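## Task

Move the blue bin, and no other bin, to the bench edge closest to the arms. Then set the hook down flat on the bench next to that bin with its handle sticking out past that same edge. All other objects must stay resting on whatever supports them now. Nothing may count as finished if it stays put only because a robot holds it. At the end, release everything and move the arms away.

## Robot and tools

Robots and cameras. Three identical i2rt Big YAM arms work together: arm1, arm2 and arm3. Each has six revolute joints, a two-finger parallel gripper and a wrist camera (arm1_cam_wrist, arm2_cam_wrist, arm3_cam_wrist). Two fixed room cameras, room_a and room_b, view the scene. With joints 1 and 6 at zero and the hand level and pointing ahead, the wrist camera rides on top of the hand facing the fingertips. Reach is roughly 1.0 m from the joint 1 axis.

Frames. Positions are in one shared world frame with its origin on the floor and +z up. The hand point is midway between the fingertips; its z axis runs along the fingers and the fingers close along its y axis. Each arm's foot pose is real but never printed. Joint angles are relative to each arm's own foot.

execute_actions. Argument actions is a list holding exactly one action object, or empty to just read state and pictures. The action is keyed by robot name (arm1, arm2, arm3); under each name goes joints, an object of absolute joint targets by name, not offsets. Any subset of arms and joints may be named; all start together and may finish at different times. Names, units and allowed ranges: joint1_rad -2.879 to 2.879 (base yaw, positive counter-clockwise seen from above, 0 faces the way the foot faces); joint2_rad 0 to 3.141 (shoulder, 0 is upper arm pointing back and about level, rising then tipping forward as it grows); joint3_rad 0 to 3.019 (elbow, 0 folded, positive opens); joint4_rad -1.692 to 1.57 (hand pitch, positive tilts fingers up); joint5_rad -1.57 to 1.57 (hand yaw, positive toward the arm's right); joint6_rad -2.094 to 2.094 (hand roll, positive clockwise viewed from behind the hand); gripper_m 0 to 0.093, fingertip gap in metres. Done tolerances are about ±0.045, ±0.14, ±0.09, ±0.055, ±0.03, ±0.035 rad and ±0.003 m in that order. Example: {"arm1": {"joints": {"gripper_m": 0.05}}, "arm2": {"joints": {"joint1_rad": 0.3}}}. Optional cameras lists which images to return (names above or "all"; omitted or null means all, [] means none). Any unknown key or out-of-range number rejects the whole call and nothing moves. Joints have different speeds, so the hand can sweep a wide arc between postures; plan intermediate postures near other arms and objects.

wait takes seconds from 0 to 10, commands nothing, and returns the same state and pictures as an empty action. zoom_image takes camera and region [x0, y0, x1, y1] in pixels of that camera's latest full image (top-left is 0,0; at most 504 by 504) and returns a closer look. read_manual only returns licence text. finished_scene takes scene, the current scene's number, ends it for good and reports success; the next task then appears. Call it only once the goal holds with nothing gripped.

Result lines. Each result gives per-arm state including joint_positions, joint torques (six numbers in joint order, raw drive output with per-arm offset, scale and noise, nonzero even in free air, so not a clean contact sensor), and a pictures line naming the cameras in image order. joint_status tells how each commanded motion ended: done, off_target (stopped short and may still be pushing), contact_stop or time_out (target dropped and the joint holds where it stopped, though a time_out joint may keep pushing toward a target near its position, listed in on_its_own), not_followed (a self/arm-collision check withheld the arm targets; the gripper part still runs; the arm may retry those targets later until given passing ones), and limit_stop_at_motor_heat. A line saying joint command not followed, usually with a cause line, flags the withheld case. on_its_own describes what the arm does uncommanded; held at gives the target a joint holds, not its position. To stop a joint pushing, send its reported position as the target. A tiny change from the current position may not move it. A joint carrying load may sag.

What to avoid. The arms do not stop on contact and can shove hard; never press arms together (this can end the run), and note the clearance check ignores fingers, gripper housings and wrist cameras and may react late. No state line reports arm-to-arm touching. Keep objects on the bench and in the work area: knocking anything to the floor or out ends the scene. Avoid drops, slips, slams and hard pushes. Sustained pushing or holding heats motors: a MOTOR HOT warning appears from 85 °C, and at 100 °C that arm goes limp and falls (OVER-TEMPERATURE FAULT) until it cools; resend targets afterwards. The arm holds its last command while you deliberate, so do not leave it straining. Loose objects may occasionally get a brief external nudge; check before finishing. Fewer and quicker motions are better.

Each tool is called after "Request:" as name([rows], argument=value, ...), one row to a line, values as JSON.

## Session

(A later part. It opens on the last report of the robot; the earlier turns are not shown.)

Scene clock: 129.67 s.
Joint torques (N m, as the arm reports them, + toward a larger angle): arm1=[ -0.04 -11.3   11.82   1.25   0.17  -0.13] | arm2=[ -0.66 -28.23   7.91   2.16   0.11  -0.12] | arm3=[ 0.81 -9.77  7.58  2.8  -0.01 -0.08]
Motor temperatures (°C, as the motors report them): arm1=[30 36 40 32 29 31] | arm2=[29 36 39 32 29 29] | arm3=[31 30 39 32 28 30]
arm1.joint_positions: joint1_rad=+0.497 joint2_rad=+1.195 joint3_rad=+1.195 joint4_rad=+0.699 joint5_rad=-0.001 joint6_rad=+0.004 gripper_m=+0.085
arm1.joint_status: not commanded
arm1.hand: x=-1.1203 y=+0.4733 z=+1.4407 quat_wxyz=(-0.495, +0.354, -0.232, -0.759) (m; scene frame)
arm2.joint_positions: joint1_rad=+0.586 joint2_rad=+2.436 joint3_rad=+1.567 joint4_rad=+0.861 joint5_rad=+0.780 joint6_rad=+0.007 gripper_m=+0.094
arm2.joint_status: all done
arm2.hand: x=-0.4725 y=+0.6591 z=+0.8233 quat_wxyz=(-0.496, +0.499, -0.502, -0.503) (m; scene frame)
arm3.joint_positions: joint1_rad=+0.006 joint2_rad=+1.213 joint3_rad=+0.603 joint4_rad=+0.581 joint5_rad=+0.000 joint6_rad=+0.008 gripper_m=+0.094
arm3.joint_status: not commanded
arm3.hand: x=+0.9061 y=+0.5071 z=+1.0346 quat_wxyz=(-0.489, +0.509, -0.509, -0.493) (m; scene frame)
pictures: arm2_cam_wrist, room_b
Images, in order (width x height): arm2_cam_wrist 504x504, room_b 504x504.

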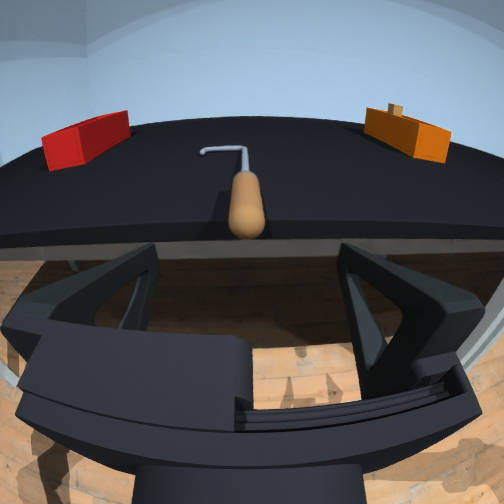

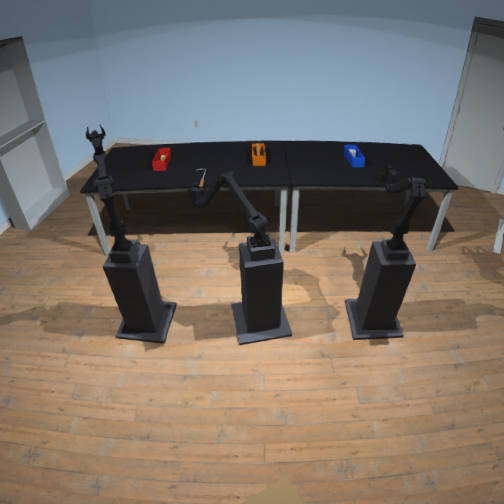

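Request:
execute_actions([
  {"arm2":{"joints":{"joint1_rad":0.468,"joint2_rad":2.48,"joint3_rad":2.115,"joint4_rad":0.70,"joint5_rad":0.669}}},
], cameras=[])

Request:
execute_actions([
  {"arm2":{"joints":{"joint2_rad":2.67,"joint4_rad":0.635}}},
], cameras=["arm2_cam_wrist"])

Scene clock: 138.20 s.
Joint torques (N m, as the arm reports them, + toward a larger angle): arm1=[ -0.29 -11.79  11.48   1.13   0.19  -0.19] | arm2=[ -0.81 -29.53  11.08   1.61  -0.07  -0.13] | arm3=[ 1.04 -9.53  7.61  2.82  0.01 -0.1 ]
Motor temperatures (°C, as the motors report them): arm1=[30 35 40 32 29 31] | arm2=[29 37 40 32 29 29] | arm3=[31 30 38 32 28 30]
arm1.joint_positions: joint1_rad=+0.497 joint2_rad=+1.195 joint3_rad=+1.195 joint4_rad=+0.699 joint5_rad=-0.001 joint6_rad=+0.004 gripper_m=+0.085
arm1.joint_status: not commanded
arm1.hand: x=-1.1203 y=+0.4733 z=+1.4407 quat_wxyz=(-0.495, +0.354, -0.232, -0.759) (m; scene frame)
arm2.joint_positions: joint1_rad=+0.471 joint2_rad=+2.483 joint3_rad=+2.076 joint4_rad=+0.701 joint5_rad=+0.671 joint6_rad=+0.007 gripper_m=+0.094
arm2.joint_status: all done
arm2.hand: x=-0.4761 y=+0.7913 z=+1.0105 quat_wxyz=(-0.503, +0.386, -0.486, -0.602) (m; scene frame)
arm3.joint_positions: joint1_rad=+0.006 joint2_rad=+1.213 joint3_rad=+0.603 joint4_rad=+0.581 joint5_rad=+0.000 joint6_rad=+0.008 gripper_m=+0.094
arm3.joint_status: not commanded
arm3.hand: x=+0.9061 y=+0.5071 z=+1.0346 quat_wxyz=(-0.489, +0.509, -0.509, -0.493) (m; scene frame)
pictures: none
No camera images: the call's "cameras" was empty. Leave "cameras" out to get every camera's image.

Scene clock: 139.47 s.
Joint torques (N m, as the arm reports them, + toward a larger angle): arm1=[ -0.28 -11.52  11.76   1.31   0.18  -0.18] | arm2=[ -0.7  -32.85   9.8    1.6    0.02  -0.13] | arm3=[ 1.04 -9.72  7.57  2.81  0.   -0.08]
Motor temperatures (°C, as the motors report them): arm1=[30 35 40 32 29 31] | arm2=[29 37 40 32 29 29] | arm3=[31 30 38 32 28 30]
arm1.joint_positions: joint1_rad=+0.497 joint2_rad=+1.195 joint3_rad=+1.195 joint4_rad=+0.699 joint5_rad=-0.001 joint6_rad=+0.004 gripper_m=+0.085
arm1.joint_status: not commanded
arm1.hand: x=-1.1203 y=+0.4733 z=+1.4407 quat_wxyz=(-0.495, +0.354, -0.232, -0.759) (m; scene frame)
arm2.joint_positions: joint1_rad=+0.471 joint2_rad=+2.700 joint3_rad=+2.084 joint4_rad=+0.640 joint5_rad=+0.671 joint6_rad=+0.008 gripper_m=+0.094
arm2.joint_status: all done
arm2.hand: x=-0.4783 y=+0.7923 z=+0.8081 quat_wxyz=(-0.498, +0.485, -0.503, -0.513) (m; scene frame)
arm3.joint_positions: joint1_rad=+0.006 joint2_rad=+1.213 joint3_rad=+0.603 joint4_rad=+0.581 joint5_rad=+0.000 joint6_rad=+0.008 gripper_m=+0.094
arm3.joint_status: not commanded
arm3.hand: x=+0.9061 y=+0.5071 z=+1.0346 quat_wxyz=(-0.489, +0.509, -0.509, -0.493) (m; scene frame)
pictures: arm2_cam_wrist
Images, in order (width x height): arm2_cam_wrist 504x504.

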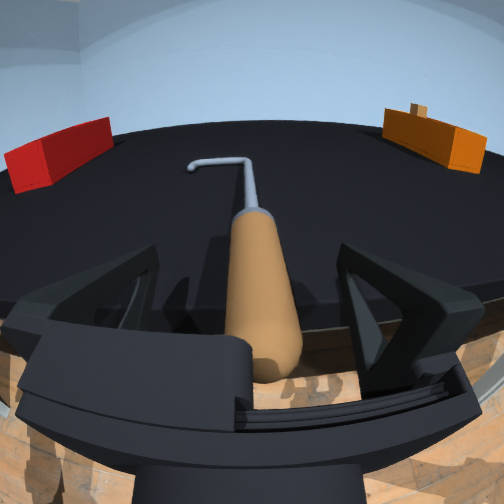

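Request:
execute_actions([
  {"arm2":{"joints":{"joint2_rad":2.715,"gripper_m":0.055}}},
], cameras=[])

Request:
execute_actions([
  {"arm2":{"joints":{"gripper_m":0}}},
], cameras=["arm2_cam_wrist"])

Scene clock: 143.93 s.
Joint torques (N m, as the arm reports them, + toward a larger angle): arm1=[ -0.3  -10.92  11.7    1.28   0.2   -0.16] | arm2=[ -0.81 -28.94   9.7    1.56   0.04  -0.11] | arm3=[ 0.99 -9.63  7.61  2.87  0.   -0.09]
Motor temperatures (°C, as the motors report them): arm1=[30 35 40 32 29 31] | arm2=[29 38 40 32 29 29] | arm3=[31 30 38 32 28 30]
arm1.joint_positions: joint1_rad=+0.497 joint2_rad=+1.195 joint3_rad=+1.195 joint4_rad=+0.699 joint5_rad=-0.001 joint6_rad=+0.004 gripper_m=+0.085
arm1.joint_status: not commanded
arm1.hand: x=-1.1203 y=+0.4733 z=+1.4407 quat_wxyz=(-0.495, +0.354, -0.232, -0.759) (m; scene frame)
arm2.joint_positions: joint1_rad=+0.471 joint2_rad=+2.711 joint3_rad=+2.084 joint4_rad=+0.640 joint5_rad=+0.671 joint6_rad=+0.008 gripper_m=+0.055
arm2.joint_status: all done
arm2.hand: x=-0.4776 y=+0.7913 z=+0.7978 quat_wxyz=(-0.498, +0.490, -0.503, -0.510) (m; scene frame)
arm3.joint_positions: joint1_rad=+0.006 joint2_rad=+1.213 joint3_rad=+0.603 joint4_rad=+0.581 joint5_rad=+0.000 joint6_rad=+0.008 gripper_m=+0.094
arm3.joint_status: not commanded
arm3.hand: x=+0.9061 y=+0.5071 z=+1.0346 quat_wxyz=(-0.489, +0.509, -0.509, -0.493) (m; scene frame)
pictures: none
No camera images: the call's "cameras" was empty. Leave "cameras" out to get every camera's image.

Scene clock: 144.53 s.
Joint torques (N m, as the arm reports them, + toward a larger angle): arm1=[ -0.29 -10.71  11.73   1.45   0.2   -0.19] | arm2=[ -0.9  -29.55   9.71   1.61   0.03  -0.11] | arm3=[ 1.09 -9.6   7.56  2.84 -0.01 -0.07]
Motor temperatures (°C, as the motors report them): arm1=[30 35 40 32 29 31] | arm2=[29 38 40 32 29 29] | arm3=[31 30 38 32 28 30]
arm1.joint_positions: joint1_rad=+0.497 joint2_rad=+1.195 joint3_rad=+1.195 joint4_rad=+0.699 joint5_rad=-0.001 joint6_rad=+0.004 gripper_m=+0.085
arm1.joint_status: not commanded
arm1.hand: x=-1.1203 y=+0.4733 z=+1.4407 quat_wxyz=(-0.495, +0.354, -0.232, -0.759) (m; scene frame)
arm2.joint_positions: joint1_rad=+0.471 joint2_rad=+2.711 joint3_rad=+2.084 joint4_rad=+0.640 joint5_rad=+0.671 joint6_rad=+0.007 gripper_m=+0.029
arm2.joint_status: gripper_m off_target (ended at +0.029, target +0.000)
arm2.hand: x=-0.4776 y=+0.7913 z=+0.7978 quat_wxyz=(-0.498, +0.490, -0.503, -0.509) (m; scene frame)
arm3.joint_positions: joint1_rad=+0.006 joint2_rad=+1.213 joint3_rad=+0.603 joint4_rad=+0.581 joint5_rad=+0.000 joint6_rad=+0.008 gripper_m=+0.094
arm3.joint_status: not commanded
arm3.hand: x=+0.9061 y=+0.5071 z=+1.0346 quat_wxyz=(-0.489, +0.509, -0.509, -0.493) (m; scene frame)
pictures: arm2_cam_wrist
Images, in order (width x height): arm2_cam_wrist 504x504.

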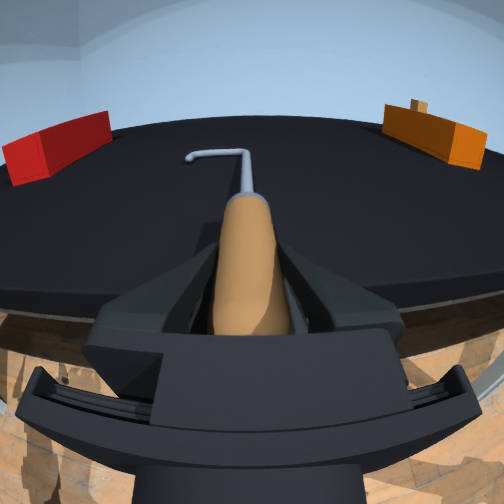

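Request:
execute_actions([
  {"arm2":{"joints":{"joint2_rad":2.45,"joint3_rad":1.68,"joint4_rad":0.83}}},
], cameras=["arm2_cam_wrist"])

Request:
execute_actions([
  {"arm2":{"joints":{"joint2_rad":2.31,"joint3_rad":1.37,"joint4_rad":1.0}}},
], cameras=[])

Request:
execute_actions([
  {"arm2":{"joints":{"joint2_rad":2.205,"joint3_rad":1.10,"joint4_rad":1.16}}},
], cameras=["arm2_cam_wrist"])

Scene clock: 156.03 s.
Joint torques (N m, as the arm reports them, + toward a larger angle): arm1=[ -0.25 -11.41  11.71   1.49   0.22  -0.15] | arm2=[ -0.86 -30.42   7.72   2.82   0.13  -0.1 ] | arm3=[ 0.82 -9.62  7.59  2.85 -0.02 -0.07]
Motor temperatures (°C, as the motors report them): arm1=[30 34 40 32 29 31] | arm2=[29 38 40 32 29 29] | arm3=[31 30 38 32 28 30]
arm1.joint_positions: joint1_rad=+0.497 joint2_rad=+1.195 joint3_rad=+1.195 joint4_rad=+0.699 joint5_rad=-0.001 joint6_rad=+0.004 gripper_m=+0.085
arm1.joint_status: not commanded
arm1.hand: x=-1.1203 y=+0.4733 z=+1.4407 quat_wxyz=(-0.495, +0.354, -0.232, -0.759) (m; scene frame)
arm2.joint_positions: joint1_rad=+0.471 joint2_rad=+2.488 joint3_rad=+1.664 joint4_rad=+0.806 joint5_rad=+0.668 joint6_rad=+0.007 gripper_m=+0.029
arm2.joint_status: all done
arm2.hand: x=-0.4278 y=+0.7280 z=+0.8141 quat_wxyz=(-0.496, +0.502, -0.504, -0.499) (m; scene frame)
arm3.joint_positions: joint1_rad=+0.006 joint2_rad=+1.213 joint3_rad=+0.603 joint4_rad=+0.581 joint5_rad=+0.000 joint6_rad=+0.008 gripper_m=+0.094
arm3.joint_status: not commanded
arm3.hand: x=+0.9061 y=+0.5071 z=+1.0346 quat_wxyz=(-0.489, +0.509, -0.509, -0.493) (m; scene frame)
pictures: arm2_cam_wrist
Images, in order (width x height): arm2_cam_wrist 504x504.

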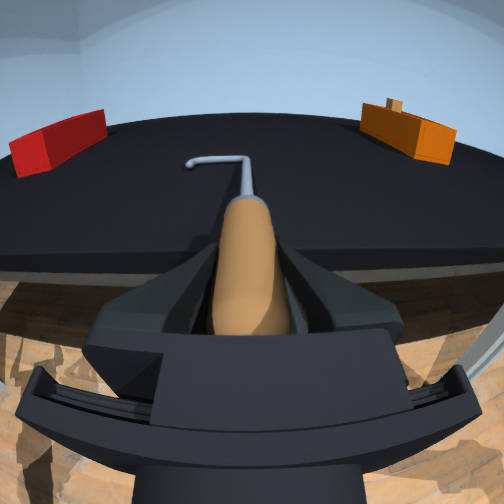

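Scene clock: 157.10 s.
Joint torques (N m, as the arm reports them, + toward a larger angle): arm1=[  0.46 -11.14  11.79   1.43   0.19  -0.2 ] | arm2=[ -0.95 -27.35   6.42   2.67   0.12  -0.12] | arm3=[ 1.2  -9.69  7.6   2.87 -0.01 -0.09]
Motor temperatures (°C, as the motors report them): arm1=[30 34 40 32 29 31] | arm2=[29 38 40 32 29 29] | arm3=[31 30 38 32 28 30]
arm1.joint_positions: joint1_rad=+0.497 joint2_rad=+1.195 joint3_rad=+1.195 joint4_rad=+0.699 joint5_rad=-0.001 joint6_rad=+0.004 gripper_m=+0.085
arm1.joint_status: not commanded
arm1.hand: x=-1.1203 y=+0.4733 z=+1.4407 quat_wxyz=(-0.495, +0.354, -0.232, -0.759) (m; scene frame)
arm2.joint_positions: joint1_rad=+0.471 joint2_rad=+2.345 joint3_rad=+1.357 joint4_rad=+0.980 joint5_rad=+0.668 joint6_rad=+0.007 gripper_m=+0.029
arm2.joint_status: all done
arm2.hand: x=-0.3797 y=+0.6671 z=+0.8243 quat_wxyz=(-0.496, +0.498, -0.503, -0.503) (m; scene frame)
arm3.joint_positions: joint1_rad=+0.006 joint2_rad=+1.213 joint3_rad=+0.603 joint4_rad=+0.581 joint5_rad=+0.000 joint6_rad=+0.008 gripper_m=+0.094
arm3.joint_status: not commanded
arm3.hand: x=+0.9061 y=+0.5071 z=+1.0346 quat_wxyz=(-0.489, +0.509, -0.509, -0.493) (m; scene frame)
pictures: none
No camera images: the call's "cameras" was empty. Leave "cameras" out to get every camera's image.

Scene clock: 158.10 s.
Joint torques (N m, as the arm reports them, + toward a larger angle): arm1=[ -0.48 -10.35  11.86   1.44   0.19  -0.19] | arm2=[ -0.99 -24.44   5.14   2.59   0.13  -0.12] | arm3=[ 0.92 -9.46  7.55  2.82  0.01 -0.06]
Motor temperatures (°C, as the motors report them): arm1=[30 34 40 32 29 31] | arm2=[29 38 40 32 29 29] | arm3=[31 30 38 32 28 30]
arm1.joint_positions: joint1_rad=+0.497 joint2_rad=+1.195 joint3_rad=+1.195 joint4_rad=+0.699 joint5_rad=-0.001 joint6_rad=+0.004 gripper_m=+0.085
arm1.joint_status: not commanded
arm1.hand: x=-1.1203 y=+0.4733 z=+1.4407 quat_wxyz=(-0.495, +0.354, -0.232, -0.759) (m; scene frame)
arm2.joint_positions: joint1_rad=+0.471 joint2_rad=+2.237 joint3_rad=+1.091 joint4_rad=+1.142 joint5_rad=+0.668 joint6_rad=+0.007 gripper_m=+0.029
arm2.joint_status: all done
arm2.hand: x=-0.3307 y=+0.6052 z=+0.8274 quat_wxyz=(-0.496, +0.497, -0.503, -0.504) (m; scene frame)
arm3.joint_positions: joint1_rad=+0.006 joint2_rad=+1.213 joint3_rad=+0.603 joint4_rad=+0.581 joint5_rad=+0.000 joint6_rad=+0.008 gripper_m=+0.094
arm3.joint_status: not commanded
arm3.hand: x=+0.9061 y=+0.5071 z=+1.0346 quat_wxyz=(-0.489, +0.509, -0.509, -0.493) (m; scene frame)
pictures: arm2_cam_wrist
Images, in order (width x height): arm2_cam_wrist 504x504.

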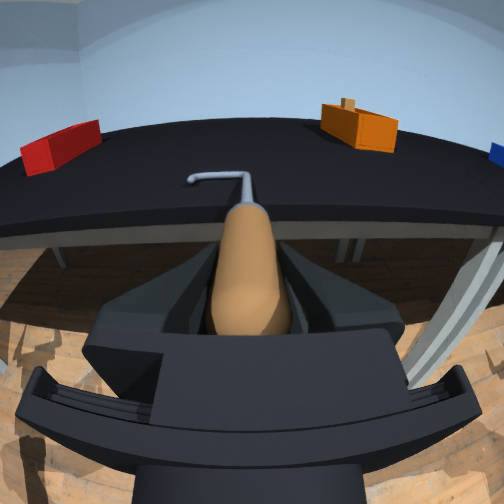

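Request:
execute_actions([
  {"arm2":{"joints":{"joint1_rad":-0.45,"joint2_rad":2.19,"joint5_rad":0.35}}},
], cameras=["arm2_cam_wrist","room_a"])

Scene clock: 167.27 s.
Joint torques (N m, as the arm reports them, + toward a larger angle): arm1=[ -0.15 -10.51  11.81   1.23   0.18  -0.16] | arm2=[ -0.95 -24.77   5.41   2.69   0.07  -0.12] | arm3=[ 1.06 -9.66  7.57  2.84 -0.01 -0.07]
Motor temperatures (°C, as the motors report them): arm1=[30 34 40 32 29 31] | arm2=[29 38 39 32 29 29] | arm3=[31 30 38 32 28 30]
arm1.joint_positions: joint1_rad=+0.497 joint2_rad=+1.195 joint3_rad=+1.195 joint4_rad=+0.699 joint5_rad=-0.001 joint6_rad=+0.004 gripper_m=+0.085
arm1.joint_status: not commanded
arm1.hand: x=-1.1203 y=+0.4733 z=+1.4407 quat_wxyz=(-0.495, +0.354, -0.232, -0.759) (m; scene frame)
arm2.joint_positions: joint1_rad=-0.444 joint2_rad=+2.225 joint3_rad=+1.088 joint4_rad=+1.142 joint5_rad=+0.351 joint6_rad=+0.007 gripper_m=+0.029
arm2.joint_status: all done
arm2.hand: x=+0.2337 y=+0.6754 z=+0.8297 quat_wxyz=(-0.623, +0.324, -0.627, -0.337) (m; scene frame)
arm3.joint_positions: joint1_rad=+0.006 joint2_rad=+1.213 joint3_rad=+0.603 joint4_rad=+0.581 joint5_rad=+0.000 joint6_rad=+0.008 gripper_m=+0.094
arm3.joint_status: not commanded
arm3.hand: x=+0.9061 y=+0.5071 z=+1.0346 quat_wxyz=(-0.489, +0.509, -0.509, -0.493) (m; scene frame)
pictures: arm2_cam_wrist, room_a
Images, in order (width x height): arm2_cam_wrist 504x504, room_a 504x504.

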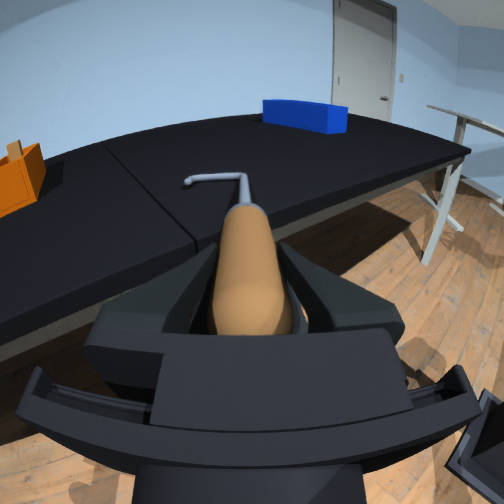

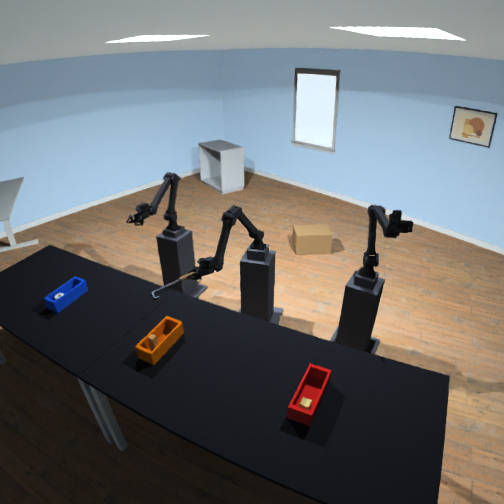

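Request:
execute_actions([
  {"arm2":{"joints":{"joint1_rad":-0.72,"joint5_rad":-0.05}},"arm3":{"joints":{"joint1_rad":-0.3}}},
], cameras=[])

Request:
execute_actions([
  {"arm2":{"joints":{"joint1_rad":-0.845,"joint2_rad":2.28,"joint3_rad":1.41,"joint4_rad":1.0,"joint5_rad":-0.641}}},
], cameras=[])

Request:
execute_actions([
  {"arm2":{"joints":{"joint2_rad":2.41,"joint3_rad":1.72,"joint4_rad":0.81}}},
], cameras=["arm2_cam_wrist"])

Scene clock: 179.77 s.
Joint torques (N m, as the arm reports them, + toward a larger angle): arm1=[ -0.56 -11.05  11.72   1.21   0.18  -0.18] | arm2=[ -0.95 -24.97   5.4    2.7    0.05  -0.12] | arm3=[ 1.09 -9.77  7.59  2.85  0.   -0.08]
Motor temperatures (°C, as the motors report them): arm1=[30 33 40 32 29 31] | arm2=[29 38 38 32 29 29] | arm3=[31 30 38 32 28 30]
arm1.joint_positions: joint1_rad=+0.497 joint2_rad=+1.195 joint3_rad=+1.195 joint4_rad=+0.699 joint5_rad=-0.001 joint6_rad=+0.004 gripper_m=+0.085
arm1.joint_status: not commanded
arm1.hand: x=-1.1203 y=+0.4733 z=+1.4407 quat_wxyz=(-0.495, +0.354, -0.232, -0.759) (m; scene frame)
arm2.joint_positions: joint1_rad=-0.716 joint2_rad=+2.225 joint3_rad=+1.088 joint4_rad=+1.142 joint5_rad=-0.049 joint6_rad=+0.007 gripper_m=+0.029
arm2.joint_status: all done
arm2.hand: x=+0.3508 y=+0.6317 z=+0.8284 quat_wxyz=(-0.601, +0.364, -0.604, -0.376) (m; scene frame)
arm3.joint_positions: joint1_rad=-0.297 joint2_rad=+1.213 joint3_rad=+0.603 joint4_rad=+0.581 joint5_rad=+0.000 joint6_rad=+0.007 gripper_m=+0.094
arm3.joint_status: all done
arm3.hand: x=+1.0589 y=+0.4843 z=+1.0354 quat_wxyz=(-0.559, +0.427, -0.579, -0.413) (m; scene frame)
pictures: none
No camera images: the call's "cameras" was empty. Leave "cameras" out to get every camera's image.

Scene clock: 181.07 s.
Joint torques (N m, as the arm reports them, + toward a larger angle): arm1=[  0.   -11.11  11.62   1.42   0.21  -0.17] | arm2=[ -0.92 -26.63   9.5    2.44   0.1   -0.1 ] | arm3=[ 1.32 -9.71  7.56  2.82 -0.03 -0.09]
Motor temperatures (°C, as the motors report them): arm1=[30 33 40 32 29 31] | arm2=[29 38 39 32 29 29] | arm3=[31 30 38 32 28 30]
arm1.joint_positions: joint1_rad=+0.497 joint2_rad=+1.195 joint3_rad=+1.195 joint4_rad=+0.699 joint5_rad=-0.001 joint6_rad=+0.004 gripper_m=+0.085
arm1.joint_status: not commanded
arm1.hand: x=-1.1203 y=+0.4733 z=+1.4407 quat_wxyz=(-0.495, +0.354, -0.232, -0.759) (m; scene frame)
arm2.joint_positions: joint1_rad=-0.840 joint2_rad=+2.305 joint3_rad=+1.356 joint4_rad=+0.986 joint5_rad=-0.641 joint6_rad=+0.006 gripper_m=+0.029
arm2.joint_status: all done
arm2.hand: x=+0.3781 y=+0.6788 z=+0.8475 quat_wxyz=(-0.510, +0.493, -0.490, -0.506) (m; scene frame)
arm3.joint_positions: joint1_rad=-0.297 joint2_rad=+1.213 joint3_rad=+0.603 joint4_rad=+0.581 joint5_rad=+0.000 joint6_rad=+0.007 gripper_m=+0.094
arm3.joint_status: not commanded
arm3.hand: x=+1.0589 y=+0.4843 z=+1.0354 quat_wxyz=(-0.559, +0.427, -0.579, -0.413) (m; scene frame)
pictures: none
No camera images: the call's "cameras" was empty. Leave "cameras" out to get every camera's image.

Scene clock: 182.17 s.
Joint torques (N m, as the arm reports them, + toward a larger angle): arm1=[ -0.19 -10.96  11.83   1.29   0.21  -0.18] | arm2=[ -0.93 -29.36  11.22   2.38   0.15  -0.11] | arm3=[ 1.2  -9.69  7.63  2.84 -0.03 -0.08]
Motor temperatures (°C, as the motors report them): arm1=[30 33 40 32 29 31] | arm2=[29 38 39 32 29 29] | arm3=[31 30 38 32 28 30]
arm1.joint_positions: joint1_rad=+0.497 joint2_rad=+1.195 joint3_rad=+1.195 joint4_rad=+0.699 joint5_rad=-0.001 joint6_rad=+0.004 gripper_m=+0.085
arm1.joint_status: not commanded
arm1.hand: x=-1.1203 y=+0.4733 z=+1.4407 quat_wxyz=(-0.495, +0.354, -0.232, -0.759) (m; scene frame)
arm2.joint_positions: joint1_rad=-0.840 joint2_rad=+2.436 joint3_rad=+1.656 joint4_rad=+0.797 joint5_rad=-0.642 joint6_rad=+0.007 gripper_m=+0.029
arm2.joint_status: all done
arm2.hand: x=+0.4241 y=+0.7407 z=+0.8431 quat_wxyz=(-0.503, +0.494, -0.497, -0.506) (m; scene frame)
arm3.joint_positions: joint1_rad=-0.297 joint2_rad=+1.213 joint3_rad=+0.603 joint4_rad=+0.581 joint5_rad=+0.000 joint6_rad=+0.007 gripper_m=+0.094
arm3.joint_status: not commanded
arm3.hand: x=+1.0589 y=+0.4843 z=+1.0354 quat_wxyz=(-0.559, +0.427, -0.579, -0.413) (m; scene frame)
pictures: arm2_cam_wrist
Images, in order (width x height): arm2_cam_wrist 504x504.

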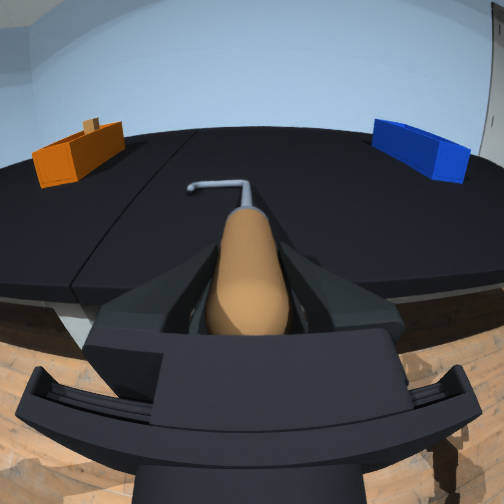

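Request:
execute_actions([
  {"arm2":{"joints":{"joint2_rad":2.57,"joint3_rad":2.03,"joint4_rad":0.67}}},
], cameras=[])

Request:
execute_actions([
  {"arm2":{"joints":{"joint2_rad":2.625,"joint4_rad":0.70}}},
], cameras=["arm2_cam_wrist"])

Scene clock: 188.03 s.
Joint torques (N m, as the arm reports them, + toward a larger angle): arm1=[ -0.77 -11.4   11.77   1.36   0.18  -0.18] | arm2=[ -1.29 -31.76  12.45   2.24   0.15  -0.12] | arm3=[ 1.25 -9.35  7.57  2.8  -0.02 -0.08]
Motor temperatures (°C, as the motors report them): arm1=[30 33 41 32 29 31] | arm2=[29 39 40 32 29 29] | arm3=[31 30 38 32 28 30]
arm1.joint_positions: joint1_rad=+0.497 joint2_rad=+1.195 joint3_rad=+1.195 joint4_rad=+0.699 joint5_rad=-0.001 joint6_rad=+0.004 gripper_m=+0.085
arm1.joint_status: not commanded
arm1.hand: x=-1.1203 y=+0.4733 z=+1.4407 quat_wxyz=(-0.495, +0.354, -0.232, -0.759) (m; scene frame)
arm2.joint_positions: joint1_rad=-0.840 joint2_rad=+2.596 joint3_rad=+1.959 joint4_rad=+0.659 joint5_rad=-0.642 joint6_rad=+0.007 gripper_m=+0.029
arm2.joint_status: all done
arm2.hand: x=+0.4612 y=+0.7906 z=+0.8305 quat_wxyz=(-0.505, +0.494, -0.495, -0.506) (m; scene frame)
arm3.joint_positions: joint1_rad=-0.297 joint2_rad=+1.213 joint3_rad=+0.603 joint4_rad=+0.581 joint5_rad=+0.000 joint6_rad=+0.007 gripper_m=+0.094
arm3.joint_status: not commanded
arm3.hand: x=+1.0589 y=+0.4843 z=+1.0354 quat_wxyz=(-0.559, +0.427, -0.579, -0.413) (m; scene frame)
pictures: none
No camera images: the call's "cameras" was empty. Leave "cameras" out to get every camera's image.

Scene clock: 188.90 s.
Joint torques (N m, as the arm reports them, + toward a larger angle): arm1=[ -0.17 -10.65  11.9    1.21   0.2   -0.17] | arm2=[ -0.77 -30.35  11.71   2.72   0.09  -0.13] | arm3=[ 1.15 -9.47  7.63  2.88 -0.03 -0.09]
Motor temperatures (°C, as the motors report them): arm1=[30 33 41 32 29 31] | arm2=[29 39 40 32 29 29] | arm3=[31 30 38 32 28 30]
arm1.joint_positions: joint1_rad=+0.497 joint2_rad=+1.195 joint3_rad=+1.195 joint4_rad=+0.699 joint5_rad=-0.001 joint6_rad=+0.004 gripper_m=+0.085
arm1.joint_status: not commanded
arm1.hand: x=-1.1203 y=+0.4733 z=+1.4407 quat_wxyz=(-0.495, +0.354, -0.232, -0.759) (m; scene frame)
arm2.joint_positions: joint1_rad=-0.840 joint2_rad=+2.639 joint3_rad=+1.968 joint4_rad=+0.679 joint5_rad=-0.641 joint6_rad=+0.007 gripper_m=+0.029
arm2.joint_status: all done
arm2.hand: x=+0.4599 y=+0.7889 z=+0.8015 quat_wxyz=(-0.500, +0.494, -0.500, -0.505) (m; scene frame)
arm3.joint_positions: joint1_rad=-0.297 joint2_rad=+1.213 joint3_rad=+0.603 joint4_rad=+0.581 joint5_rad=+0.000 joint6_rad=+0.007 gripper_m=+0.094
arm3.joint_status: not commanded
arm3.hand: x=+1.0589 y=+0.4843 z=+1.0354 quat_wxyz=(-0.559, +0.427, -0.579, -0.413) (m; scene frame)
pictures: arm2_cam_wrist
Images, in order (width x height): arm2_cam_wrist 504x504.

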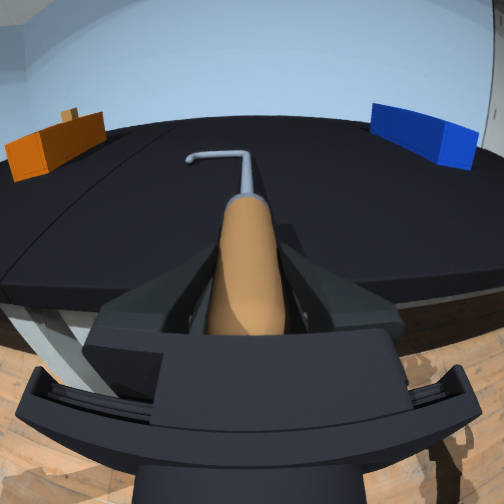

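Request:
execute_actions([
  {"arm2":{"joints":{"gripper_m":0.085}}},
], cameras=["arm2_cam_wrist"])

Scene clock: 193.03 s.
Joint torques (N m, as the arm reports them, + toward a larger angle): arm1=[ -0.16 -11.06  11.7    1.38   0.15  -0.18] | arm2=[ -0.81 -31.46  11.24   2.68   0.09  -0.11] | arm3=[ 1.05 -9.78  7.6   2.9  -0.02 -0.08]
Motor temperatures (°C, as the motors report them): arm1=[30 33 41 32 29 31] | arm2=[29 39 40 32 29 29] | arm3=[31 30 38 32 28 30]
arm1.joint_positions: joint1_rad=+0.497 joint2_rad=+1.195 joint3_rad=+1.195 joint4_rad=+0.699 joint5_rad=-0.001 joint6_rad=+0.004 gripper_m=+0.085
arm1.joint_status: not commanded
arm1.hand: x=-1.1203 y=+0.4733 z=+1.4407 quat_wxyz=(-0.495, +0.354, -0.232, -0.759) (m; scene frame)
arm2.joint_positions: joint1_rad=-0.840 joint2_rad=+2.639 joint3_rad=+1.975 joint4_rad=+0.681 joint5_rad=-0.641 joint6_rad=+0.007 gripper_m=+0.085
arm2.joint_status: all done
arm2.hand: x=+0.4609 y=+0.7902 z=+0.8054 quat_wxyz=(-0.503, +0.494, -0.498, -0.505) (m; scene frame)
arm3.joint_positions: joint1_rad=-0.297 joint2_rad=+1.213 joint3_rad=+0.603 joint4_rad=+0.581 joint5_rad=+0.000 joint6_rad=+0.007 gripper_m=+0.094
arm3.joint_status: not commanded
arm3.hand: x=+1.0589 y=+0.4843 z=+1.0354 quat_wxyz=(-0.559, +0.427, -0.579, -0.413) (m; scene frame)
pictures: arm2_cam_wrist
Images, in order (width x height): arm2_cam_wrist 504x504.

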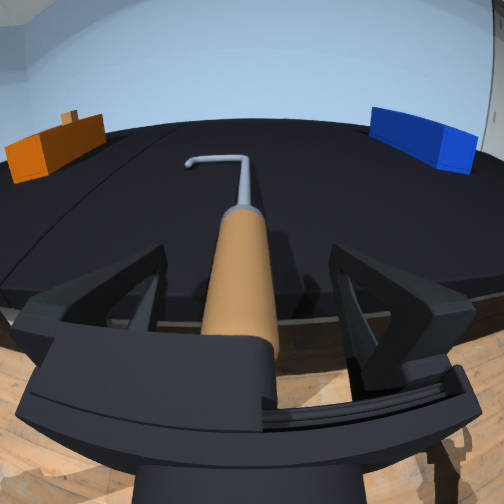

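Request:
execute_actions([
  {"arm2":{"joints":{"joint2_rad":2.4}},"arm3":{"joints":{"joint2_rad":2.0,"joint3_rad":1.55,"joint4_rad":0.87,"joint5_rad":0.744}}},
], cameras=[])

Request:
execute_actions([
  {"arm2":{"joints":{"joint1_rad":0.2,"joint2_rad":1.2,"joint3_rad":1.2,"joint5_rad":0}},"arm3":{"joints":{"joint1_rad":0.15,"joint2_rad":2.15}}},
], cameras=[])

Request:
execute_actions([
  {"arm3":{"joints":{"joint1_rad":0.755,"joint2_rad":2.22}}},
], cameras=[])

Request:
execute_actions([
  {"arm3":{"joints":{"joint2_rad":2.36}}},
], cameras=["arm3_cam_wrist","room_b"])

Scene clock: 207.73 s.
Joint torques (N m, as the arm reports them, + toward a larger angle): arm1=[ -0.78 -11.01  11.72   1.07   0.18  -0.18] | arm2=[ -0.84 -29.22   9.67   1.94   0.19  -0.09] | arm3=[  1.13 -24.11  12.28   2.29  -0.05  -0.1 ]
Motor temperatures (°C, as the motors report them): arm1=[30 33 41 32 29 31] | arm2=[29 40 41 32 29 29] | arm3=[31 30 39 32 28 30]
arm1.joint_positions: joint1_rad=+0.497 joint2_rad=+1.195 joint3_rad=+1.195 joint4_rad=+0.699 joint5_rad=-0.001 joint6_rad=+0.004 gripper_m=+0.085
arm1.joint_status: not commanded
arm1.hand: x=-1.1203 y=+0.4733 z=+1.4407 quat_wxyz=(-0.495, +0.354, -0.232, -0.759) (m; scene frame)
arm2.joint_positions: joint1_rad=-0.840 joint2_rad=+2.407 joint3_rad=+2.009 joint4_rad=+0.694 joint5_rad=-0.641 joint6_rad=+0.007 gripper_m=+0.085
arm2.joint_status: all done
arm2.hand: x=+0.4656 y=+0.7926 z=+1.0314 quat_wxyz=(-0.596, +0.474, -0.395, -0.514) (m; scene frame)
arm3.joint_positions: joint1_rad=-0.297 joint2_rad=+2.021 joint3_rad=+1.497 joint4_rad=+0.855 joint5_rad=+0.742 joint6_rad=+0.006 gripper_m=+0.094
arm3.joint_status: all done
arm3.hand: x=+1.2454 y=+0.6957 z=+1.0675 quat_wxyz=(-0.735, +0.086, -0.611, -0.281) (m; scene frame)
pictures: none
No camera images: the call's "cameras" was empty. Leave "cameras" out to get every camera's image.

Scene clock: 209.63 s.
Joint torques (N m, as the arm reports them, + toward a larger angle): arm1=[ -0.47 -11.18  11.72   1.21   0.15  -0.17] | arm2=[ -0.19 -11.35   9.48   1.48   0.16  -0.09] | arm3=[  1.91 -25.27  10.57   2.24  -0.07  -0.07]
Motor temperatures (°C, as the motors report them): arm1=[30 33 41 32 29 31] | arm2=[29 40 41 32 29 29] | arm3=[31 31 39 32 28 30]
arm1.joint_positions: joint1_rad=+0.497 joint2_rad=+1.195 joint3_rad=+1.195 joint4_rad=+0.699 joint5_rad=-0.001 joint6_rad=+0.004 gripper_m=+0.085
arm1.joint_status: not commanded
arm1.hand: x=-1.1203 y=+0.4733 z=+1.4407 quat_wxyz=(-0.495, +0.354, -0.232, -0.759) (m; scene frame)
arm2.joint_positions: joint1_rad=+0.192 joint2_rad=+1.201 joint3_rad=+1.189 joint4_rad=+0.697 joint5_rad=-0.002 joint6_rad=+0.005 gripper_m=+0.085
arm2.joint_status: all done
arm2.hand: x=-0.1875 y=+0.4881 z=+1.4481 quat_wxyz=(-0.501, +0.351, -0.240, -0.754) (m; scene frame)
arm3.joint_positions: joint1_rad=+0.146 joint2_rad=+2.176 joint3_rad=+1.511 joint4_rad=+0.860 joint5_rad=+0.743 joint6_rad=+0.006 gripper_m=+0.094
arm3.joint_status: all done
arm3.hand: x=+0.9102 y=+0.7939 z=+0.9552 quat_wxyz=(-0.644, +0.266, -0.600, -0.392) (m; scene frame)
pictures: none
No camera images: the call's "cameras" was empty. Leave "cameras" out to get every camera's image.

Scene clock: 211.33 s.
Joint torques (N m, as the arm reports them, + toward a larger angle): arm1=[ -0.04 -11.4   11.72   1.36   0.22  -0.19] | arm2=[ -0.11 -11.25   9.36   1.4    0.16  -0.09] | arm3=[  1.74 -24.92  10.4    2.21  -0.03  -0.06]
Motor temperatures (°C, as the motors report them): arm1=[30 33 41 32 29 31] | arm2=[29 39 41 32 29 29] | arm3=[31 31 39 32 28 30]
arm1.joint_positions: joint1_rad=+0.497 joint2_rad=+1.195 joint3_rad=+1.195 joint4_rad=+0.699 joint5_rad=-0.001 joint6_rad=+0.004 gripper_m=+0.085
arm1.joint_status: not commanded
arm1.hand: x=-1.1203 y=+0.4733 z=+1.4407 quat_wxyz=(-0.495, +0.354, -0.232, -0.759) (m; scene frame)
arm2.joint_positions: joint1_rad=+0.192 joint2_rad=+1.201 joint3_rad=+1.189 joint4_rad=+0.697 joint5_rad=-0.002 joint6_rad=+0.005 gripper_m=+0.085
arm2.joint_status: not commanded
arm2.hand: x=-0.1875 y=+0.4881 z=+1.4481 quat_wxyz=(-0.501, +0.351, -0.240, -0.754) (m; scene frame)
arm3.joint_positions: joint1_rad=+0.752 joint2_rad=+2.235 joint3_rad=+1.511 joint4_rad=+0.860 joint5_rad=+0.743 joint6_rad=+0.005 gripper_m=+0.094
arm3.joint_status: all done
arm3.hand: x=+0.4528 y=+0.6548 z=+0.9091 quat_wxyz=(-0.497, +0.455, -0.498, -0.547) (m; scene frame)
pictures: none
No camera images: the call's "cameras" was empty. Leave "cameras" out to get every camera's image.

Scene clock: 212.50 s.
Joint torques (N m, as the arm reports them, + toward a larger angle): arm1=[ -0.1  -10.83  11.9    1.21   0.19  -0.16] | arm2=[  0.01 -11.21   9.4    1.45   0.15  -0.09] | arm3=[  1.76 -26.5    9.21   2.34   0.05  -0.06]
Motor temperatures (°C, as the motors report them): arm1=[30 33 41 32 29 31] | arm2=[29 39 41 32 29 29] | arm3=[31 31 39 32 28 30]
arm1.joint_positions: joint1_rad=+0.497 joint2_rad=+1.195 joint3_rad=+1.195 joint4_rad=+0.699 joint5_rad=-0.001 joint6_rad=+0.004 gripper_m=+0.085
arm1.joint_status: not commanded
arm1.hand: x=-1.1203 y=+0.4733 z=+1.4407 quat_wxyz=(-0.495, +0.354, -0.232, -0.759) (m; scene frame)
arm2.joint_positions: joint1_rad=+0.192 joint2_rad=+1.201 joint3_rad=+1.189 joint4_rad=+0.697 joint5_rad=-0.002 joint6_rad=+0.005 gripper_m=+0.085
arm2.joint_status: not commanded
arm2.hand: x=-0.1875 y=+0.4881 z=+1.4481 quat_wxyz=(-0.501, +0.351, -0.240, -0.754) (m; scene frame)
arm3.joint_positions: joint1_rad=+0.752 joint2_rad=+2.388 joint3_rad=+1.516 joint4_rad=+0.860 joint5_rad=+0.743 joint6_rad=+0.005 gripper_m=+0.094
arm3.joint_status: all done
arm3.hand: x=+0.4552 y=+0.6518 z=+0.7939 quat_wxyz=(-0.496, +0.508, -0.501, -0.496) (m; scene frame)
pictures: arm3_cam_wrist, room_b
Images, in order (width x height): arm3_cam_wrist 504x504, room_b 504x504.

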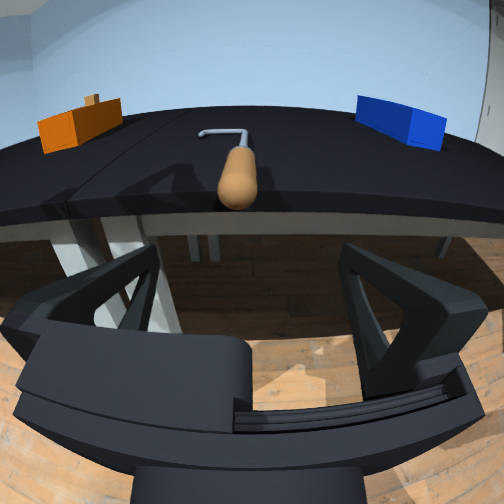

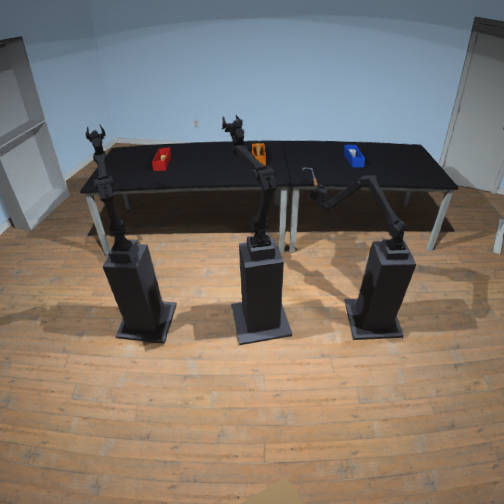

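Request:
execute_actions([
  {"arm3":{"joints":{"joint1_rad":0.646,"joint2_rad":2.42,"joint3_rad":2.065,"joint4_rad":0.68,"joint5_rad":0.642}}},
], cameras=[])

Request:
execute_actions([
  {"arm3":{"joints":{"joint2_rad":2.605,"joint4_rad":0.605}}},
], cameras=["arm3_cam_wrist"])

Scene clock: 228.97 s.
Joint torques (N m, as the arm reports them, + toward a larger angle): arm1=[ -0.77 -11.13  11.69   1.36   0.2   -0.2 ] | arm2=[ -0.07 -11.29   9.41   1.47   0.16  -0.1 ] | arm3=[  2.46 -27.96  12.23   1.68  -0.17  -0.08]
Motor temperatures (°C, as the motors report them): arm1=[30 33 41 32 29 31] | arm2=[29 37 41 32 29 29] | arm3=[31 32 40 32 28 30]
arm1.joint_positions: joint1_rad=+0.497 joint2_rad=+1.195 joint3_rad=+1.195 joint4_rad=+0.699 joint5_rad=-0.001 joint6_rad=+0.004 gripper_m=+0.085
arm1.joint_status: not commanded
arm1.hand: x=-1.1203 y=+0.4733 z=+1.4407 quat_wxyz=(-0.495, +0.354, -0.232, -0.759) (m; scene frame)
arm2.joint_positions: joint1_rad=+0.192 joint2_rad=+1.201 joint3_rad=+1.189 joint4_rad=+0.697 joint5_rad=-0.002 joint6_rad=+0.005 gripper_m=+0.085
arm2.joint_status: not commanded
arm2.hand: x=-0.1875 y=+0.4881 z=+1.4481 quat_wxyz=(-0.501, +0.351, -0.240, -0.754) (m; scene frame)
arm3.joint_positions: joint1_rad=+0.635 joint2_rad=+2.423 joint3_rad=+2.021 joint4_rad=+0.683 joint5_rad=+0.644 joint6_rad=+0.005 gripper_m=+0.094
arm3.joint_status: all done
arm3.hand: x=+0.4553 y=+0.7871 z=+0.9849 quat_wxyz=(-0.510, +0.396, -0.486, -0.589) (m; scene frame)
pictures: none
No camera images: the call's "cameras" was empty. Leave "cameras" out to get every camera's image.

Scene clock: 230.00 s.
Joint torques (N m, as the arm reports them, + toward a larger angle): arm1=[ -0.39 -11.07  11.72   1.32   0.18  -0.15] | arm2=[ -0.2  -11.17   9.37   1.43   0.15  -0.09] | arm3=[  2.16 -31.11  10.44   1.58  -0.08  -0.1 ]
Motor temperatures (°C, as the motors report them): arm1=[30 33 41 32 29 31] | arm2=[29 37 41 32 29 29] | arm3=[31 32 40 32 28 30]
arm1.joint_positions: joint1_rad=+0.497 joint2_rad=+1.195 joint3_rad=+1.195 joint4_rad=+0.699 joint5_rad=-0.001 joint6_rad=+0.004 gripper_m=+0.085
arm1.joint_status: not commanded
arm1.hand: x=-1.1203 y=+0.4733 z=+1.4407 quat_wxyz=(-0.495, +0.354, -0.232, -0.759) (m; scene frame)
arm2.joint_positions: joint1_rad=+0.192 joint2_rad=+1.201 joint3_rad=+1.189 joint4_rad=+0.697 joint5_rad=-0.002 joint6_rad=+0.005 gripper_m=+0.085
arm2.joint_status: not commanded
arm2.hand: x=-0.1875 y=+0.4881 z=+1.4481 quat_wxyz=(-0.501, +0.351, -0.240, -0.754) (m; scene frame)
arm3.joint_positions: joint1_rad=+0.638 joint2_rad=+2.638 joint3_rad=+2.033 joint4_rad=+0.612 joint5_rad=+0.644 joint6_rad=+0.010 gripper_m=+0.094
arm3.joint_status: all done
arm3.hand: x=+0.4511 y=+0.7889 z=+0.7851 quat_wxyz=(-0.499, +0.496, -0.505, -0.500) (m; scene frame)
pictures: arm3_cam_wrist
Images, in order (width x height): arm3_cam_wrist 504x504.

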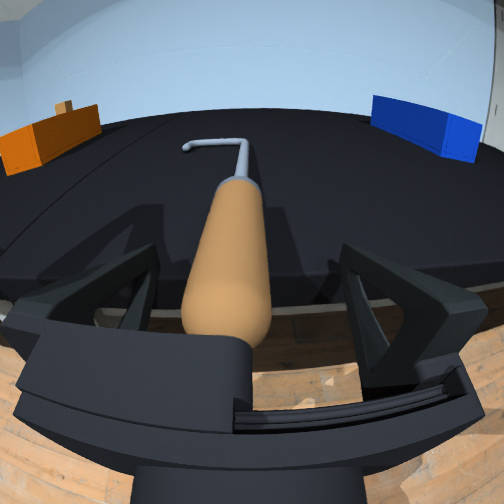

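Request:
execute_actions([
  {"arm3":{"joints":{"joint3_rad":2.19,"joint4_rad":0.57}}},
], cameras=[])

Request:
execute_actions([
  {"arm3":{"joints":{"joint2_rad":2.675,"joint4_rad":0.535,"gripper_m":0.07}}},
], cameras=["arm3_cam_wrist"])

Scene clock: 237.90 s.
Joint torques (N m, as the arm reports them, + toward a larger angle): arm1=[ -0.41 -10.75  11.76   1.14   0.23  -0.16] | arm2=[  0.03 -11.21   9.39   1.43   0.15  -0.09] | arm3=[  2.31 -30.86  12.43   1.76  -0.13  -0.1 ]
Motor temperatures (°C, as the motors report them): arm1=[30 33 41 32 29 31] | arm2=[29 37 41 32 29 29] | arm3=[31 33 40 32 28 30]
arm1.joint_positions: joint1_rad=+0.497 joint2_rad=+1.195 joint3_rad=+1.195 joint4_rad=+0.699 joint5_rad=-0.001 joint6_rad=+0.004 gripper_m=+0.085
arm1.joint_status: not commanded
arm1.hand: x=-1.1203 y=+0.4733 z=+1.4407 quat_wxyz=(-0.495, +0.354, -0.232, -0.759) (m; scene frame)
arm2.joint_positions: joint1_rad=+0.192 joint2_rad=+1.201 joint3_rad=+1.189 joint4_rad=+0.697 joint5_rad=-0.002 joint6_rad=+0.005 gripper_m=+0.085
arm2.joint_status: not commanded
arm2.hand: x=-0.1875 y=+0.4881 z=+1.4481 quat_wxyz=(-0.501, +0.351, -0.240, -0.754) (m; scene frame)
arm3.joint_positions: joint1_rad=+0.638 joint2_rad=+2.622 joint3_rad=+2.138 joint4_rad=+0.573 joint5_rad=+0.644 joint6_rad=+0.008 gripper_m=+0.094
arm3.joint_status: all done
arm3.hand: x=+0.4382 y=+0.8064 z=+0.8480 quat_wxyz=(-0.503, +0.467, -0.500, -0.528) (m; scene frame)
pictures: none
No camera images: the call's "cameras" was empty. Leave "cameras" out to get every camera's image.

Scene clock: 238.70 s.
Joint torques (N m, as the arm reports them, + toward a larger angle): arm1=[  0.08 -11.11  11.74   1.36   0.19  -0.18] | arm2=[ -0.07 -11.11   9.37   1.43   0.16  -0.08] | arm3=[  2.21 -29.14  12.1    1.52  -0.12  -0.14]
Motor temperatures (°C, as the motors report them): arm1=[30 33 41 32 29 31] | arm2=[29 37 41 32 29 29] | arm3=[31 33 40 32 28 30]
arm1.joint_positions: joint1_rad=+0.497 joint2_rad=+1.195 joint3_rad=+1.195 joint4_rad=+0.699 joint5_rad=-0.001 joint6_rad=+0.004 gripper_m=+0.085
arm1.joint_status: not commanded
arm1.hand: x=-1.1203 y=+0.4733 z=+1.4407 quat_wxyz=(-0.495, +0.354, -0.232, -0.759) (m; scene frame)
arm2.joint_positions: joint1_rad=+0.192 joint2_rad=+1.201 joint3_rad=+1.189 joint4_rad=+0.697 joint5_rad=-0.002 joint6_rad=+0.005 gripper_m=+0.085
arm2.joint_status: not commanded
arm2.hand: x=-0.1875 y=+0.4881 z=+1.4481 quat_wxyz=(-0.501, +0.351, -0.240, -0.754) (m; scene frame)
arm3.joint_positions: joint1_rad=+0.638 joint2_rad=+2.681 joint3_rad=+2.142 joint4_rad=+0.546 joint5_rad=+0.644 joint6_rad=+0.012 gripper_m=+0.070
arm3.joint_status: all done
arm3.hand: x=+0.4398 y=+0.8037 z=+0.7905 quat_wxyz=(-0.498, +0.495, -0.506, -0.500) (m; scene frame)
pictures: arm3_cam_wrist
Images, in order (width x height): arm3_cam_wrist 504x504.

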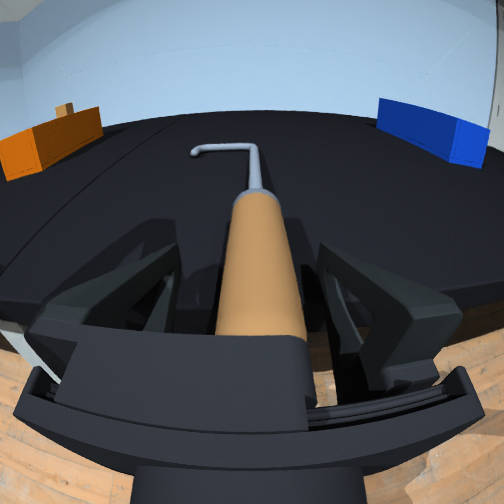

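Good.

Request:
execute_actions([
  {"arm3":{"joints":{"gripper_m":0}}},
], cameras=["arm3_cam_wrist"])

Scene clock: 242.27 s.
Joint torques (N m, as the arm reports them, + toward a larger angle): arm1=[ -0.19 -10.72  11.76   1.37   0.19  -0.17] | arm2=[ -0.01 -11.17   9.41   1.43   0.16  -0.08] | arm3=[  2.21 -29.12  12.06   1.47  -0.08  -0.11]
Motor temperatures (°C, as the motors report them): arm1=[30 33 41 32 29 31] | arm2=[29 37 41 32 29 29] | arm3=[31 33 41 32 28 30]
arm1.joint_positions: joint1_rad=+0.497 joint2_rad=+1.195 joint3_rad=+1.195 joint4_rad=+0.699 joint5_rad=-0.001 joint6_rad=+0.004 gripper_m=+0.085
arm1.joint_status: not commanded
arm1.hand: x=-1.1203 y=+0.4733 z=+1.4407 quat_wxyz=(-0.495, +0.354, -0.232, -0.759) (m; scene frame)
arm2.joint_positions: joint1_rad=+0.192 joint2_rad=+1.201 joint3_rad=+1.189 joint4_rad=+0.697 joint5_rad=-0.002 joint6_rad=+0.005 gripper_m=+0.085
arm2.joint_status: not commanded
arm2.hand: x=-0.1875 y=+0.4881 z=+1.4481 quat_wxyz=(-0.501, +0.351, -0.240, -0.754) (m; scene frame)
arm3.joint_positions: joint1_rad=+0.638 joint2_rad=+2.681 joint3_rad=+2.142 joint4_rad=+0.546 joint5_rad=+0.644 joint6_rad=+0.010 gripper_m=+0.029
arm3.joint_status: gripper_m off_target (ended at +0.029, target +0.000)
arm3.hand: x=+0.4396 y=+0.8038 z=+0.7907 quat_wxyz=(-0.499, +0.496, -0.505, -0.500) (m; scene frame)
pictures: arm3_cam_wrist
Images, in order (width x height): arm3_cam_wrist 504x504.

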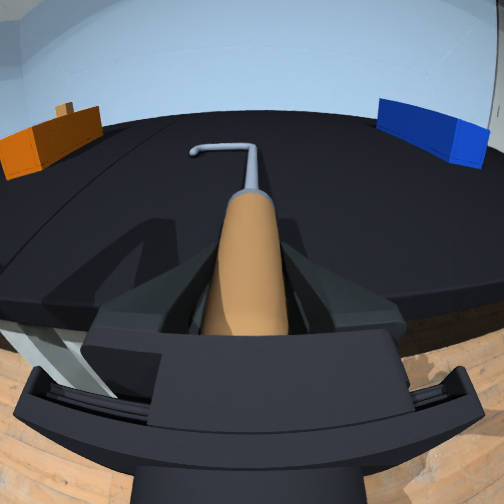

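Request:
execute_actions([
  {"arm3":{"joints":{"joint2_rad":2.43,"joint3_rad":1.755,"joint4_rad":0.74}}},
], cameras=[])

Request:
execute_actions([
  {"arm3":{"joints":{"joint6_rad":-0.75}}},
], cameras=["arm3_cam_wrist"])

Scene clock: 251.33 s.
Joint torques (N m, as the arm reports them, + toward a larger angle): arm1=[ -0.16 -11.13  11.67   1.29   0.22  -0.16] | arm2=[ -0.18 -11.24   9.39   1.41   0.17  -0.09] | arm3=[  2.08 -28.99   7.44   2.89   0.03  -0.06]
Motor temperatures (°C, as the motors report them): arm1=[30 33 41 32 29 31] | arm2=[29 37 41 32 29 29] | arm3=[31 34 41 32 28 30]
arm1.joint_positions: joint1_rad=+0.497 joint2_rad=+1.195 joint3_rad=+1.195 joint4_rad=+0.699 joint5_rad=-0.001 joint6_rad=+0.004 gripper_m=+0.085
arm1.joint_status: not commanded
arm1.hand: x=-1.1203 y=+0.4733 z=+1.4407 quat_wxyz=(-0.495, +0.354, -0.232, -0.759) (m; scene frame)
arm2.joint_positions: joint1_rad=+0.192 joint2_rad=+1.201 joint3_rad=+1.189 joint4_rad=+0.697 joint5_rad=-0.002 joint6_rad=+0.005 gripper_m=+0.085
arm2.joint_status: not commanded
arm2.hand: x=-0.1875 y=+0.4881 z=+1.4481 quat_wxyz=(-0.501, +0.351, -0.240, -0.754) (m; scene frame)
arm3.joint_positions: joint1_rad=+0.638 joint2_rad=+2.467 joint3_rad=+1.751 joint4_rad=+0.719 joint5_rad=+0.641 joint6_rad=+0.006 gripper_m=+0.029
arm3.joint_status: all done
arm3.hand: x=+0.4811 y=+0.7468 z=+0.8114 quat_wxyz=(-0.499, +0.499, -0.504, -0.498) (m; scene frame)
pictures: none
No camera images: the call's "cameras" was empty. Leave "cameras" out to get every camera's image.

Scene clock: 253.03 s.
Joint torques (N m, as the arm reports them, + toward a larger angle): arm1=[ -0.24 -11.15  11.73   1.47   0.18  -0.16] | arm2=[  0.02 -11.23   9.38   1.42   0.16  -0.09] | arm3=[  2.25 -29.62   7.52   2.45   0.09  -0.23]
Motor temperatures (°C, as the motors report them): arm1=[30 33 41 32 29 31] | arm2=[29 37 41 32 29 29] | arm3=[31 34 41 32 28 30]
arm1.joint_positions: joint1_rad=+0.497 joint2_rad=+1.195 joint3_rad=+1.195 joint4_rad=+0.699 joint5_rad=-0.001 joint6_rad=+0.004 gripper_m=+0.085
arm1.joint_status: not commanded
arm1.hand: x=-1.1203 y=+0.4733 z=+1.4407 quat_wxyz=(-0.495, +0.354, -0.232, -0.759) (m; scene frame)
arm2.joint_positions: joint1_rad=+0.192 joint2_rad=+1.201 joint3_rad=+1.189 joint4_rad=+0.697 joint5_rad=-0.002 joint6_rad=+0.005 gripper_m=+0.085
arm2.joint_status: not commanded
arm2.hand: x=-0.1875 y=+0.4881 z=+1.4481 quat_wxyz=(-0.501, +0.351, -0.240, -0.754) (m; scene frame)
arm3.joint_positions: joint1_rad=+0.638 joint2_rad=+2.466 joint3_rad=+1.751 joint4_rad=+0.727 joint5_rad=+0.639 joint6_rad=-0.722 gripper_m=+0.029
arm3.joint_status: all done
arm3.hand: x=+0.4808 y=+0.7469 z=+0.8142 quat_wxyz=(-0.645, +0.643, -0.293, -0.291) (m; scene frame)
pictures: arm3_cam_wrist
Images, in order (width x height): arm3_cam_wrist 504x504.

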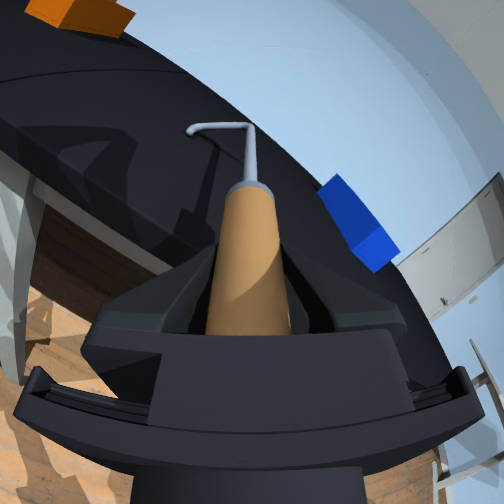

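Request:
execute_actions([
  {"arm3":{"joints":{"joint2_rad":2.36,"joint6_rad":-1.58}}},
], cameras=["arm3_cam_wrist"])

Scene clock: 257.40 s.
Joint torques (N m, as the arm reports them, + toward a larger angle): arm1=[  0.24 -10.95  11.69   1.32   0.21  -0.16] | arm2=[ -0.07 -11.2    9.38   1.44   0.15  -0.09] | arm3=[  1.95 -31.11   8.21   2.6    0.03  -0.01]
Motor temperatures (°C, as the motors report them): arm1=[30 32 41 32 29 31] | arm2=[29 37 41 32 29 29] | arm3=[31 34 41 32 28 30]
arm1.joint_positions: joint1_rad=+0.497 joint2_rad=+1.195 joint3_rad=+1.195 joint4_rad=+0.699 joint5_rad=-0.001 joint6_rad=+0.004 gripper_m=+0.085
arm1.joint_status: not commanded
arm1.hand: x=-1.1203 y=+0.4733 z=+1.4407 quat_wxyz=(-0.495, +0.354, -0.232, -0.759) (m; scene frame)
arm2.joint_positions: joint1_rad=+0.192 joint2_rad=+1.201 joint3_rad=+1.189 joint4_rad=+0.697 joint5_rad=-0.002 joint6_rad=+0.005 gripper_m=+0.085
arm2.joint_status: not commanded
arm2.hand: x=-0.1875 y=+0.4881 z=+1.4481 quat_wxyz=(-0.501, +0.351, -0.240, -0.754) (m; scene frame)
arm3.joint_positions: joint1_rad=+0.638 joint2_rad=+2.416 joint3_rad=+1.746 joint4_rad=+0.726 joint5_rad=+0.641 joint6_rad=-1.569 gripper_m=+0.029
arm3.joint_status: all done
arm3.hand: x=+0.4801 y=+0.7479 z=+0.8530 quat_wxyz=(-0.720, +0.694, -0.012, -0.009) (m; scene frame)
pictures: arm3_cam_wrist
Images, in order (width x height): arm3_cam_wrist 504x504.

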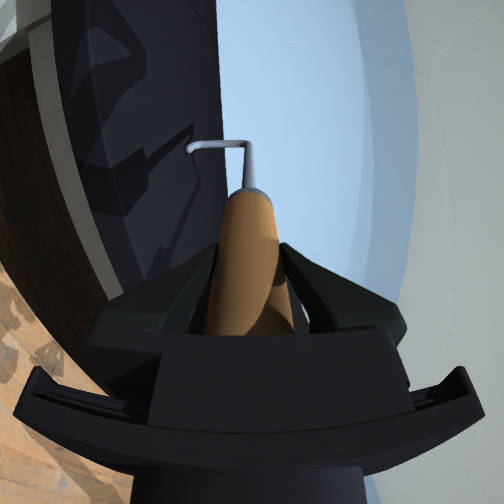

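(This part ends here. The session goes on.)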